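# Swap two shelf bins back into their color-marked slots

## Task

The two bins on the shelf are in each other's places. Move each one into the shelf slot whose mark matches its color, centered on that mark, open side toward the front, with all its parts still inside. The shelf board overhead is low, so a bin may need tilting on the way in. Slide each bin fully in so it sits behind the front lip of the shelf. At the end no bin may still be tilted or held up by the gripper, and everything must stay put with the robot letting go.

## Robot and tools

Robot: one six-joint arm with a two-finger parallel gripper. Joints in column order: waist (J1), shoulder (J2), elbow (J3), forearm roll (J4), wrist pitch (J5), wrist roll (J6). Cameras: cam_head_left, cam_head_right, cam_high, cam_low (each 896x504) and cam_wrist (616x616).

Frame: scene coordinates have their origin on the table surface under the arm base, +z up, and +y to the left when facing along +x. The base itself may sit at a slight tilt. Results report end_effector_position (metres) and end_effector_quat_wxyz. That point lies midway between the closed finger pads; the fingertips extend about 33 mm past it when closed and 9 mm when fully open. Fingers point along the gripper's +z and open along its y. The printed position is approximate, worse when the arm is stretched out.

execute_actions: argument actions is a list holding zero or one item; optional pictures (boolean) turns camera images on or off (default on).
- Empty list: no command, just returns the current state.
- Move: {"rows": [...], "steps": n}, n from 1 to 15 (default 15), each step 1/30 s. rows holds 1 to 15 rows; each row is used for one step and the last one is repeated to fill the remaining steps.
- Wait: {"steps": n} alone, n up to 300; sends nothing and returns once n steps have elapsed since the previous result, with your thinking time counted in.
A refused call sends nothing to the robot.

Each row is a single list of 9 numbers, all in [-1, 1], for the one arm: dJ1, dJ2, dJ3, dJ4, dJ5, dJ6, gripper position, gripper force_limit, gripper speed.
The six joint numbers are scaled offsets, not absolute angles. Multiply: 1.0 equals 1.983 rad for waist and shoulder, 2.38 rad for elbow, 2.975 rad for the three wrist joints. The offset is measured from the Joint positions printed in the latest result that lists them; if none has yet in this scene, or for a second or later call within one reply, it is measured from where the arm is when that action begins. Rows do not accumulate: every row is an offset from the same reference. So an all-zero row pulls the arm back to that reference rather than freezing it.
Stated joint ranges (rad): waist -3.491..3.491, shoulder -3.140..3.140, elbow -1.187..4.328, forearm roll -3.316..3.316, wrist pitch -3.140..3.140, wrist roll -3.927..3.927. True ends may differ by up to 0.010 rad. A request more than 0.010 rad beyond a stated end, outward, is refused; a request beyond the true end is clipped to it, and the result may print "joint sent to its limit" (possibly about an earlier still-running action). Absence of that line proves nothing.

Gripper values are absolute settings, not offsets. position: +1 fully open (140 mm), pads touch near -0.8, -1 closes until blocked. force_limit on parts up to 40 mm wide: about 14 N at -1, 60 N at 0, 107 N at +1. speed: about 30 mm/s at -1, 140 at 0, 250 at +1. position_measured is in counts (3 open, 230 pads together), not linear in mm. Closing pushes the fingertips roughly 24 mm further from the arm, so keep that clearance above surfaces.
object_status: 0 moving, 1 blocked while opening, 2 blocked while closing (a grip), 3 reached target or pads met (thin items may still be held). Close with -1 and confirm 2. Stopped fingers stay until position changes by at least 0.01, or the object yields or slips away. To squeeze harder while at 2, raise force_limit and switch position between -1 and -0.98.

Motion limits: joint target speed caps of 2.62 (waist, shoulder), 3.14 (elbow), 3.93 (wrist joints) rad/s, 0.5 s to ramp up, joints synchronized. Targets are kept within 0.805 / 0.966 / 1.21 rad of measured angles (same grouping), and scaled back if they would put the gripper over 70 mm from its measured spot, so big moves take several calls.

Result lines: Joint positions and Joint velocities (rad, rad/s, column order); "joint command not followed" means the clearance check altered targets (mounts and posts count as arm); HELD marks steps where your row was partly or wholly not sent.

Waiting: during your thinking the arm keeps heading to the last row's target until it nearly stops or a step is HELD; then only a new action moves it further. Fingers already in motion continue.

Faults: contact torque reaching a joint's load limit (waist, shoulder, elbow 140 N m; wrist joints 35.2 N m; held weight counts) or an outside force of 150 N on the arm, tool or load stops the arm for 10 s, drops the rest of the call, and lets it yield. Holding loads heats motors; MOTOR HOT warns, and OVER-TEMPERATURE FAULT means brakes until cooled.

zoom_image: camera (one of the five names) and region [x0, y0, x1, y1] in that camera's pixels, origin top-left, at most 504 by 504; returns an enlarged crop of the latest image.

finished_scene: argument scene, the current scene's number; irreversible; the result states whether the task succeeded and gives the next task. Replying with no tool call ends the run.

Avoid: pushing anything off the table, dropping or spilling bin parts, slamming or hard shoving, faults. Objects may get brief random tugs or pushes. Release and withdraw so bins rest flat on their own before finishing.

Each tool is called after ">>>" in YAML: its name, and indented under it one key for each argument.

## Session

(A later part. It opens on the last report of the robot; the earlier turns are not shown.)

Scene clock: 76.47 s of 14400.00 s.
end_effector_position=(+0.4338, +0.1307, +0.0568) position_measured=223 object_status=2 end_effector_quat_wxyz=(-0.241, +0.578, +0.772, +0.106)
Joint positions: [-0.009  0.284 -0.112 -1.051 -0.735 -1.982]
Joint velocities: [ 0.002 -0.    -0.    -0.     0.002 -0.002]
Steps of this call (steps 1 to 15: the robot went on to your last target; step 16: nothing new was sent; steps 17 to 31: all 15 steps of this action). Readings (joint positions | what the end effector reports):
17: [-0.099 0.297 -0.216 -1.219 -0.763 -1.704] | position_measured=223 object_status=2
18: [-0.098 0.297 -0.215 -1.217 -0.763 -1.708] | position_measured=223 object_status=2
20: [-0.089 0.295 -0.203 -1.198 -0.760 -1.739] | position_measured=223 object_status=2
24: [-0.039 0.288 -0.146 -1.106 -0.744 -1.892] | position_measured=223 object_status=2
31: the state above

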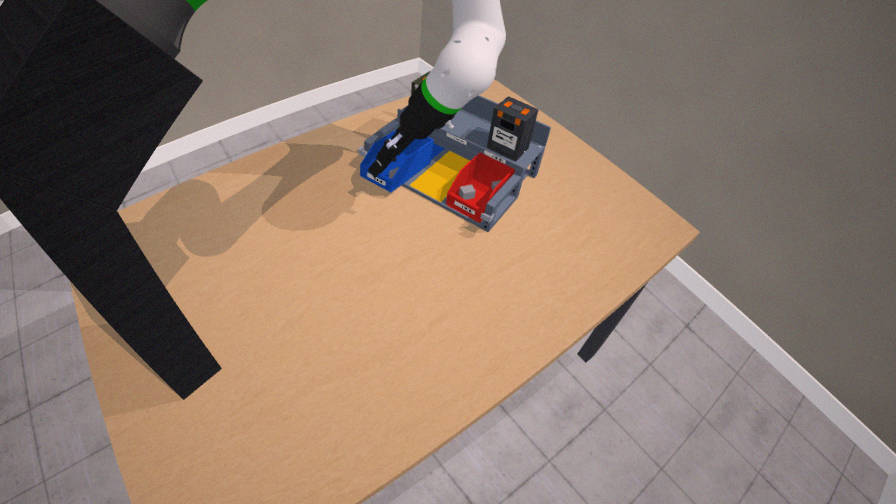

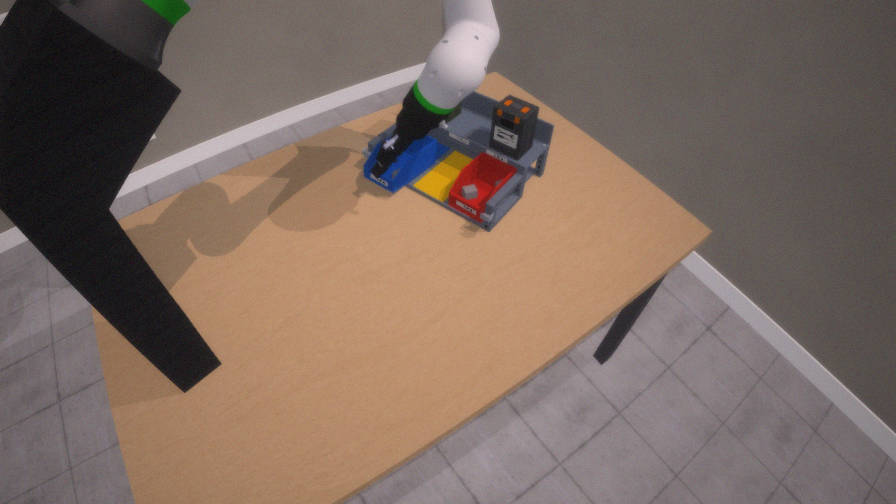

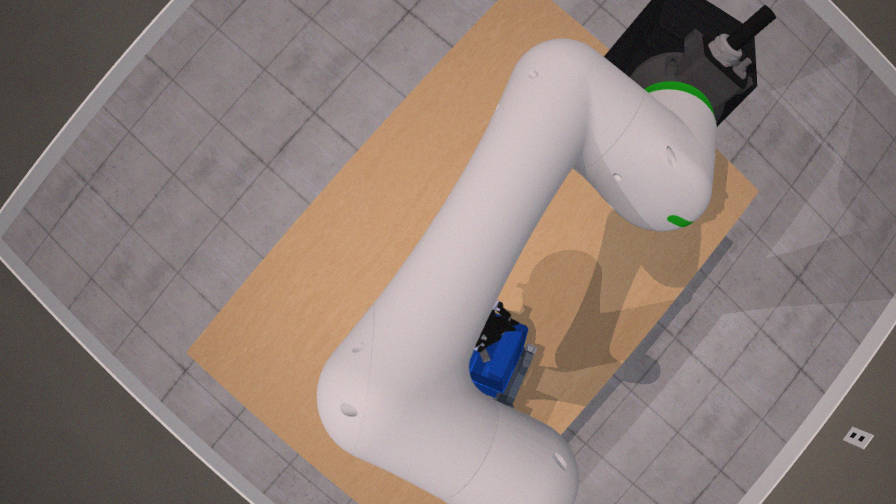

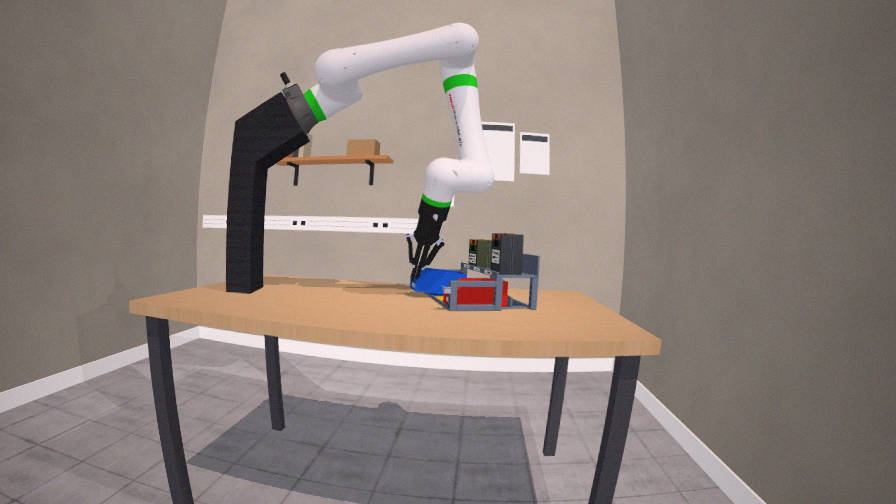

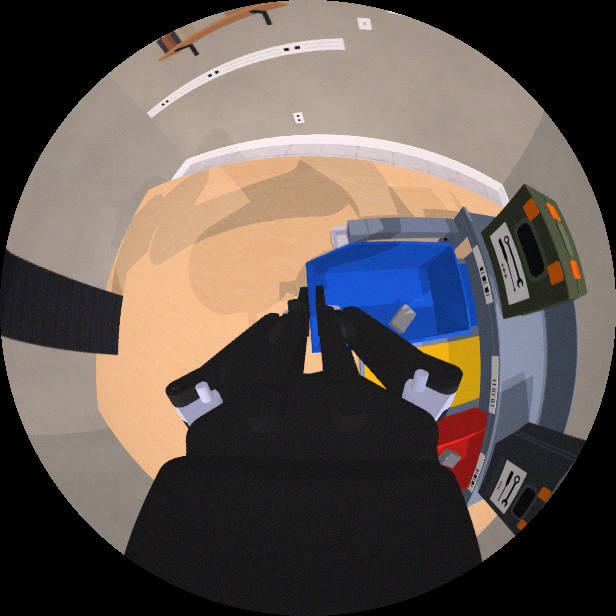

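>>> execute_actions:
  actions:
    - {"rows":[[0.003,-0.0004,0.0052,0.0045,-0.0008,-0.007,-1,0.5,0],[0.006,-0.0008,0.0105,0.009,-0.0017,-0.014,-1,0.5,0],[0.009,-0.0013,0.0157,0.0136,-0.0025,-0.021,-1,0.5,0],[0.012,-0.0017,0.021,0.018,-0.0033,-0.028,-1,0.5,0],[0.015,-0.0021,0.026,0.0227,-0.0042,-0.035,-1,0.5,0],[0.018,-0.0025,0.0314,0.0273,-0.005,-0.042,-1,0.5,0],[0.021,-0.003,0.0367,0.032,-0.0059,-0.049,-1,0.5,0],[0.0242,-0.0034,0.0419,0.0364,-0.0067,-0.0565,-1,0.5,0]]}

>>> zoom_image:
  camera: "cam_low"
  region: [370,220,550,320]

Scene clock: 77.90 s of 14400.00 s.
end_effector_position=(+0.4872, +0.1497, +0.0566) position_measured=223 object_status=2 end_effector_quat_wxyz=(-0.241, +0.578, +0.772, +0.106)
Joint positions: [ 0.039  0.277 -0.013 -0.942 -0.755 -2.15 ]
Joint velocities: [ 0.001  0.     0.     0.002  0.    -0.001]
Steps of this call (steps 1 to 15: the robot went on to your last target; steps 16 to 28: nothing new was sent; steps 29 to 43: all 15 steps of this action). Readings (joint positions | what the end effector reports):
29: [-0.009 0.284 -0.112 -1.050 -0.735 -1.982] | position_measured=223 object_status=2
30: [-0.008 0.284 -0.110 -1.048 -0.735 -1.986] | position_measured=223 object_status=2
32: [0.000 0.283 -0.093 -1.030 -0.739 -2.014] | position_measured=223 object_status=2
36: [0.023 0.280 -0.045 -0.978 -0.749 -2.094] | position_measured=223 object_status=2
43: the state above

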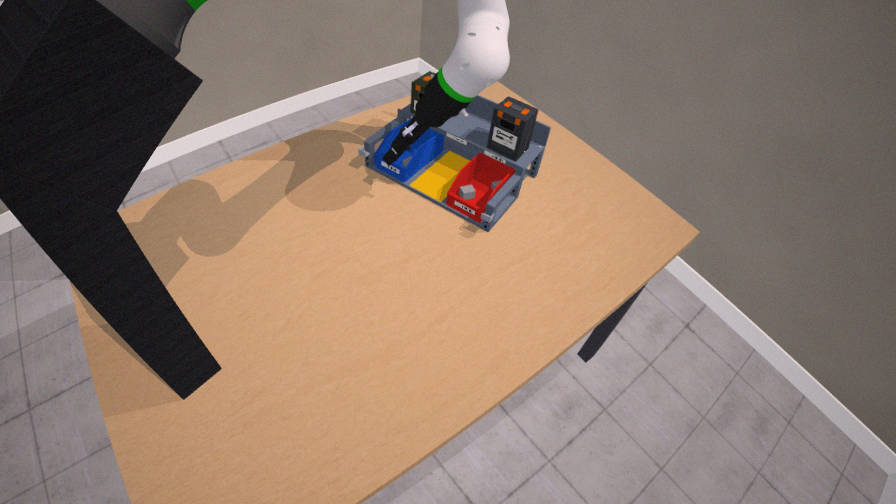

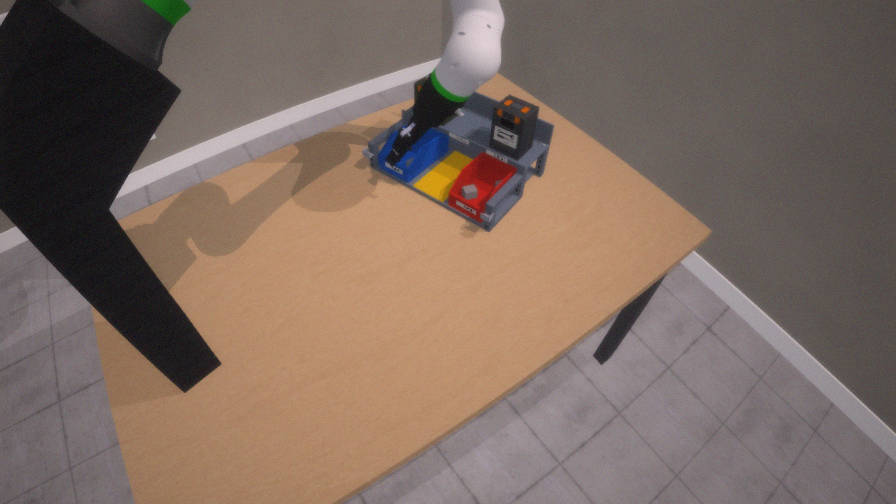

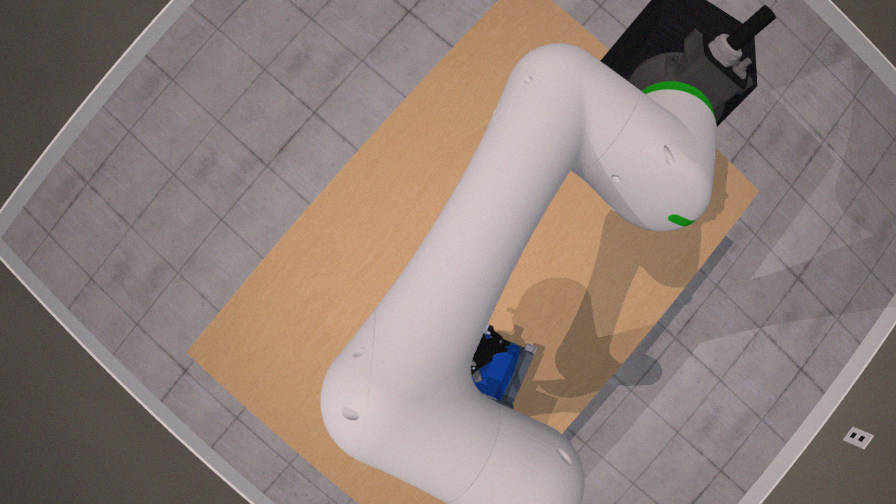

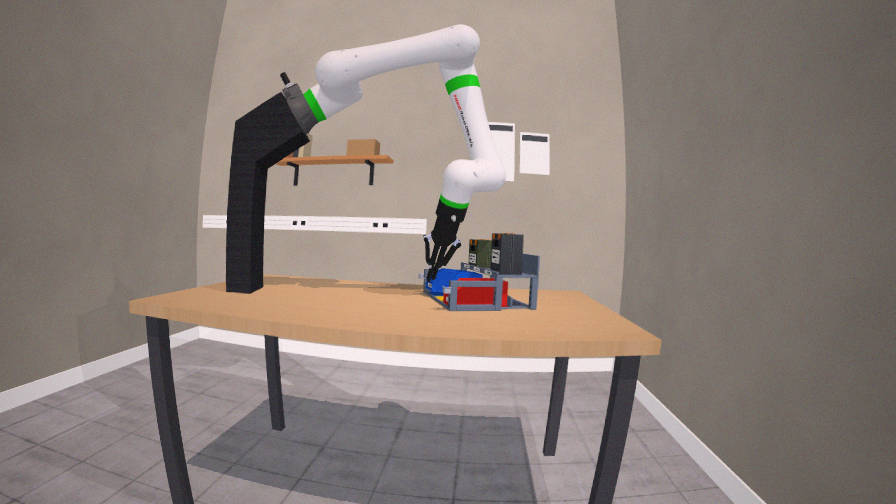

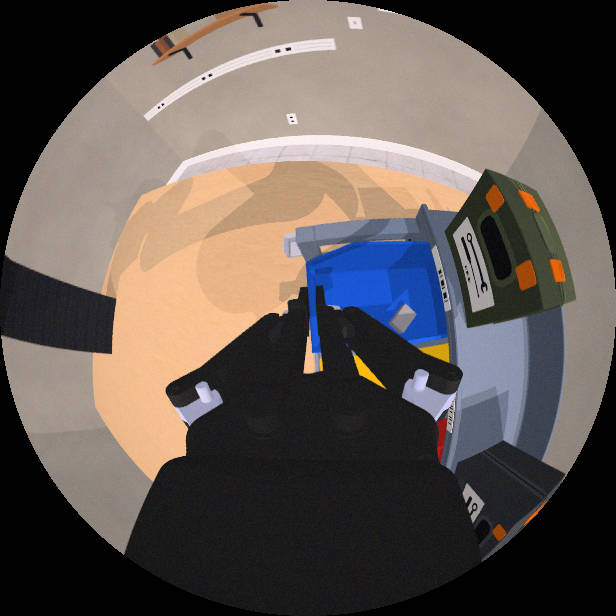

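Region (370, 220, 550, 320) of cam_low's 896x504 image, scaled by 2.800, with more detail than that image has.

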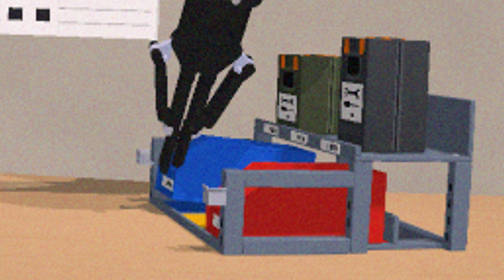

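>>> execute_actions:
  actions:
    - {"rows":[[-0.004,0.0023,-0.0012,-0.0094,0.0012,0.0126,-1,0.5,0],[-0.008,0.0046,-0.0023,-0.0188,0.0023,0.025,-1,0.5,0],[-0.012,0.0068,-0.0035,-0.028,0.0035,0.038,-1,0.5,0],[-0.016,0.0091,-0.0047,-0.0375,0.0046,0.050,-1,0.5,0],[-0.020,0.0114,-0.0058,-0.047,0.0058,0.063,-1,0.5,0],[-0.0242,0.0137,-0.007,-0.0563,0.0069,0.0756,-1,0.5,0]]}

>>> zoom_image:
  camera: "cam_head_left"
  region: [350,110,530,240]

Scene clock: 79.10 s of 14400.00 s.
end_effector_position=(+0.4886, +0.1497, +0.0444) position_measured=223 object_status=2 end_effector_quat_wxyz=(-0.214, +0.569, +0.781, +0.146)
Joint positions: [-0.009  0.305 -0.029 -1.11  -0.735 -1.925]
Joint velocities: [ 0.001 -0.    -0.    -0.001  0.001  0.001]
Steps of this call (steps 1 to 15: the robot went on to your last target; steps 16 to 21: nothing new was sent; steps 22 to 36: all 15 steps of this action). Readings (joint positions | what the end effector reports):
22: [0.039 0.278 -0.013 -0.942 -0.755 -2.150] | position_measured=223 object_status=2
23: [0.039 0.278 -0.013 -0.944 -0.755 -2.147] | position_measured=223 object_status=2
25: [0.032 0.282 -0.015 -0.968 -0.752 -2.115] | position_measured=223 object_status=2
29: [0.004 0.298 -0.025 -1.066 -0.740 -1.983] | position_measured=223 object_status=2
36: the state above

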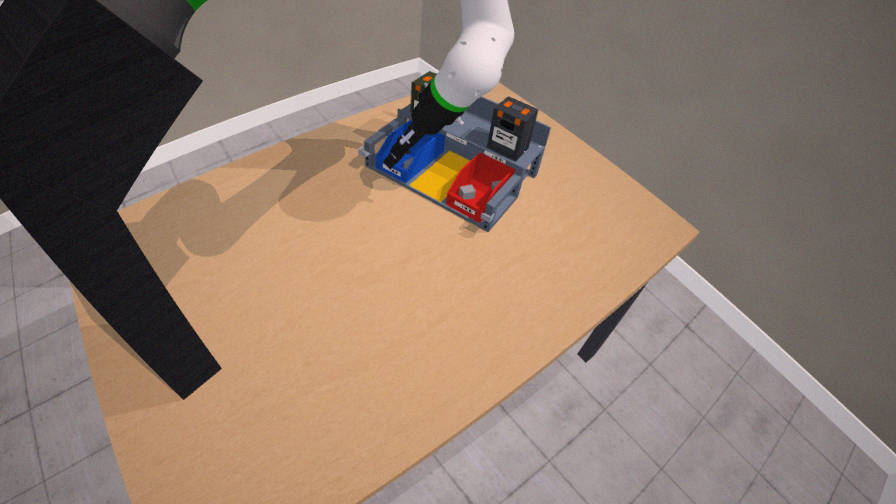

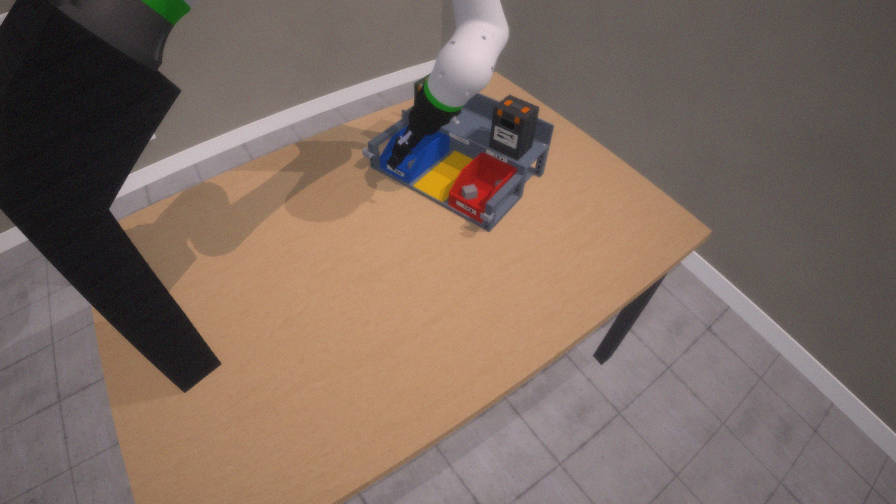

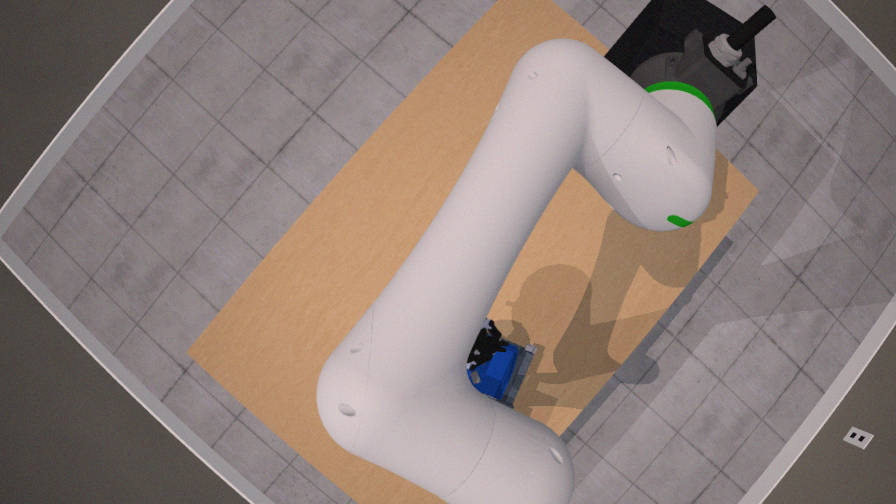

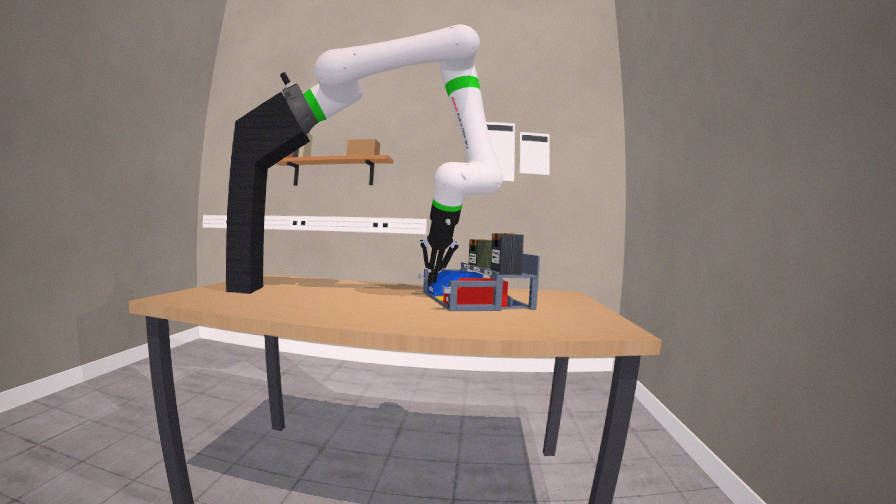

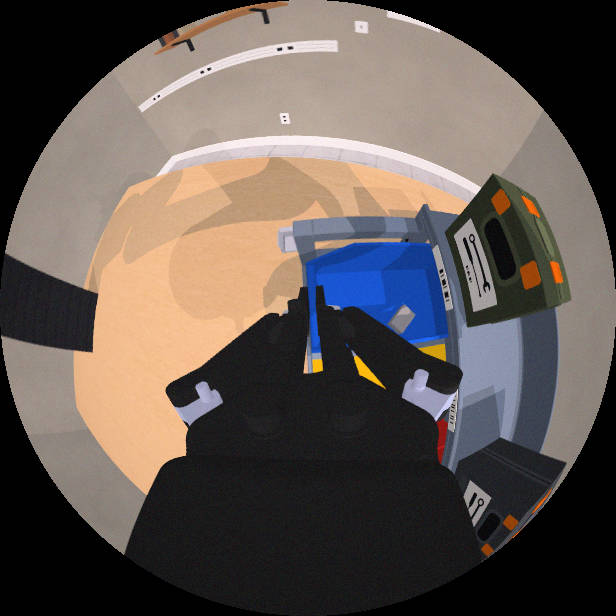

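Region (350, 110, 530, 240) of cam_head_left's 896x504 image, scaled by 2.800, with more detail than that image has.

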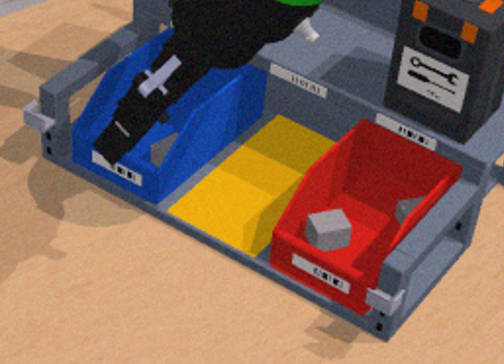

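>>> execute_actions:
  actions:
    - {"rows":[[0.001,-0.0003,-0.0005,0,0.0006,-0.0002,-1,0.5,0],[0.002,-0.0007,-0.001,0,0.0012,-0.0004,-1,0.5,0],[0.002,-0.0007,-0.001,0,0.0012,-0.0004,-1,0.5,0],[0.0022,0.0015,0.0005,-0.0005,0.0016,0.0002,-1,0.5,0],[0.0023,0.004,0.0017,-0.0009,0.0019,0.0007,-1,0.5,0],[0.0023,0.004,0.0017,-0.0009,0.0019,0.0007,-1,0.5,0],[0.0023,0.004,0.0017,-0.0009,0.0019,0.0007,-1,0.5,0],[0.0023,0.004,0.0017,-0.0009,0.0019,0.0007,-1,0.5,0],[0.0023,0.004,0.0017,-0.0009,0.0019,0.0007,-0.4,0.5,0]]}
  pictures: false

>>> execute_actions:
  actions:
    - {"rows":[[-0.01,-0.11,-0.07,0.016,-0.015,-0.01,-0.4,0.5,0]]}

>>> zoom_image:
  camera: "cam_wrist"
  region: [250,180,550,480]

>>> zoom_image:
  camera: "cam_head_left"
  region: [350,110,530,240]

Scene clock: 80.70 s of 14400.00 s.
end_effector_position=(+0.4873, +0.1515, +0.0406) position_measured=184 object_status=0 end_effector_quat_wxyz=(-0.214, +0.569, +0.781, +0.145)
Joint positions: [-0.004  0.313 -0.025 -1.113 -0.729 -1.923]
Joint velocities: [-0.001 -0.     0.     0.001  0.     0.001]
Steps of this call (steps 1 to 15: the robot went on to your last target; steps 16 to 33: nothing new was sent; steps 34 to 48: all 15 steps of this action). Readings (joint positions | what the end effector reports):
34: [-0.009 0.305 -0.029 -1.110 -0.735 -1.925] | position_measured=223 object_status=2
35: [-0.008 0.305 -0.030 -1.110 -0.734 -1.925] | position_measured=223 object_status=2
37: [-0.005 0.304 -0.032 -1.110 -0.731 -1.926] | position_measured=223 object_status=2
41: [-0.004 0.312 -0.026 -1.112 -0.729 -1.923] | position_measured=223 object_status=2
48: the state above

Scene clock: 81.20 s of 14400.00 s.
end_effector_position=(+0.4783, +0.1486, +0.1272) position_measured=179 object_status=3 end_effector_quat_wxyz=(-0.214, +0.558, +0.788, +0.148)
Joint positions: [-0.024  0.095 -0.192 -1.065 -0.773 -1.953]
Joint velocities: [-0.    -0.002 -0.    -0.    -0.001 -0.001]
Steps of this call (steps 1 to 15: all 15 steps of this action). Readings (joint positions | what the end effector reports):
1: [-0.004 0.313 -0.025 -1.113 -0.729 -1.923] | position_measured=179 object_status=0
2: [-0.004 0.311 -0.027 -1.112 -0.729 -1.923] | position_measured=179 object_status=0
4: [-0.006 0.290 -0.042 -1.108 -0.734 -1.926] | position_measured=179 object_status=0
8: [-0.016 0.182 -0.125 -1.084 -0.756 -1.941] | position_measured=179 object_status=3
15: the state above

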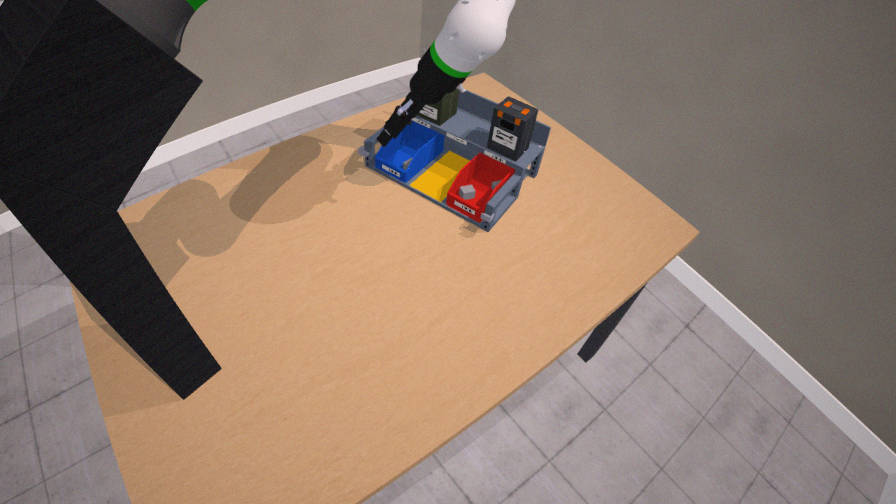

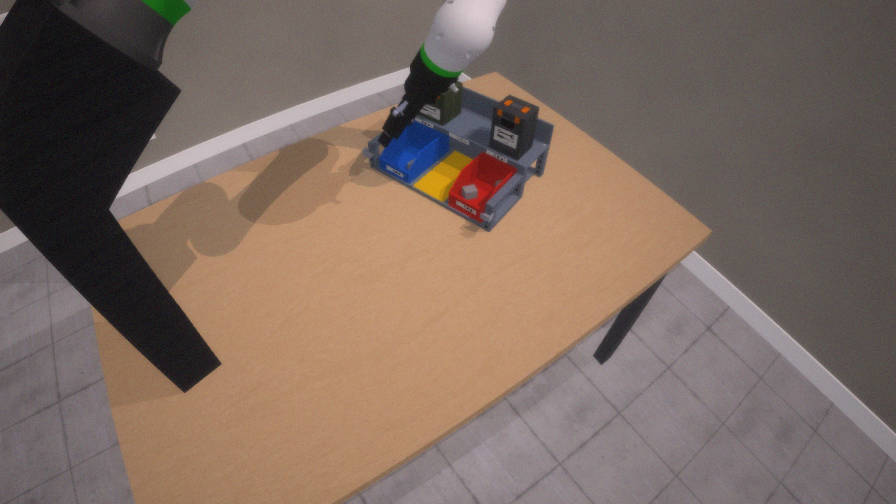

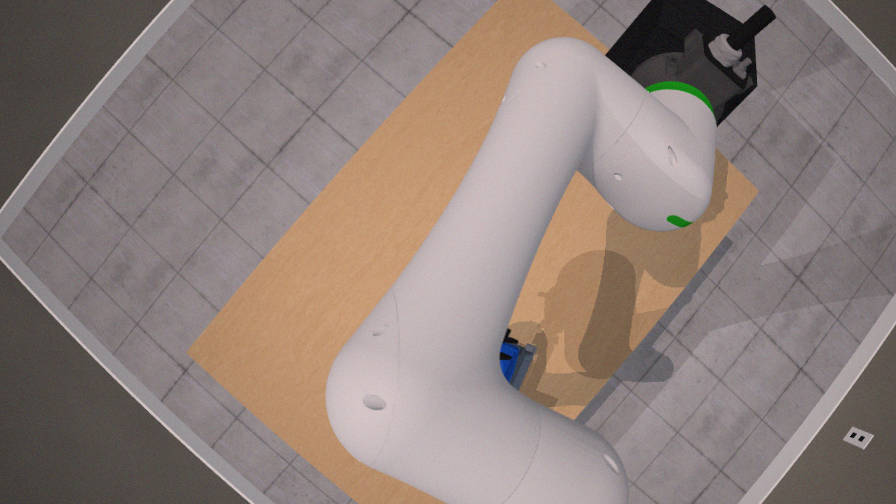

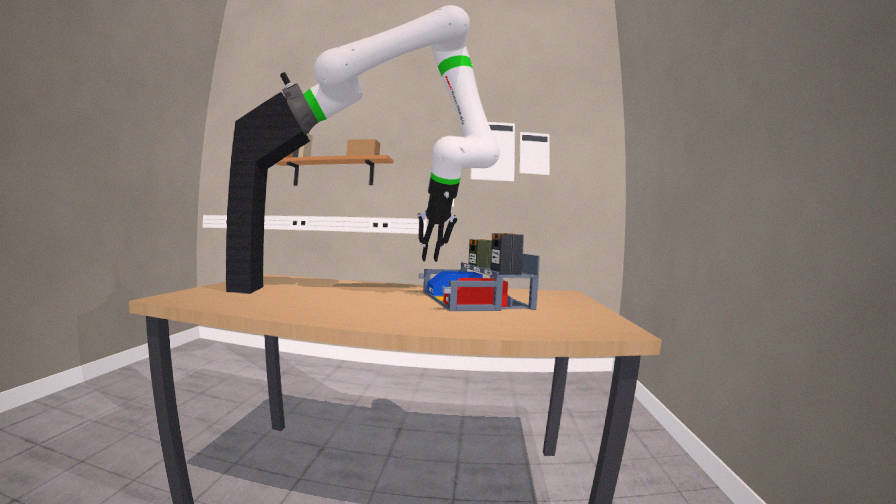

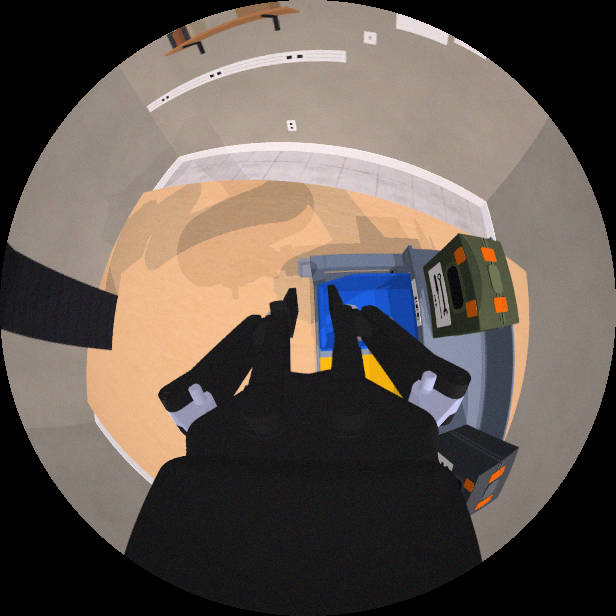

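Region (250, 180, 550, 480) of cam_wrist's 616x616 image, scaled by 1.680, with more detail than that image has.

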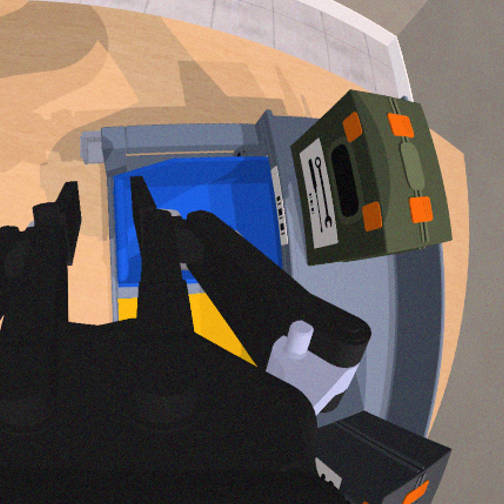

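Region (350, 110, 530, 240) of cam_head_left's 896x504 image, scaled by 2.800, with more detail than that image has.

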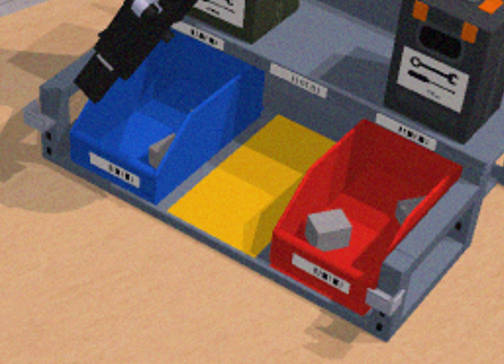

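>>> finished_scene:
  scene: 1

The scene is finished: the task was done.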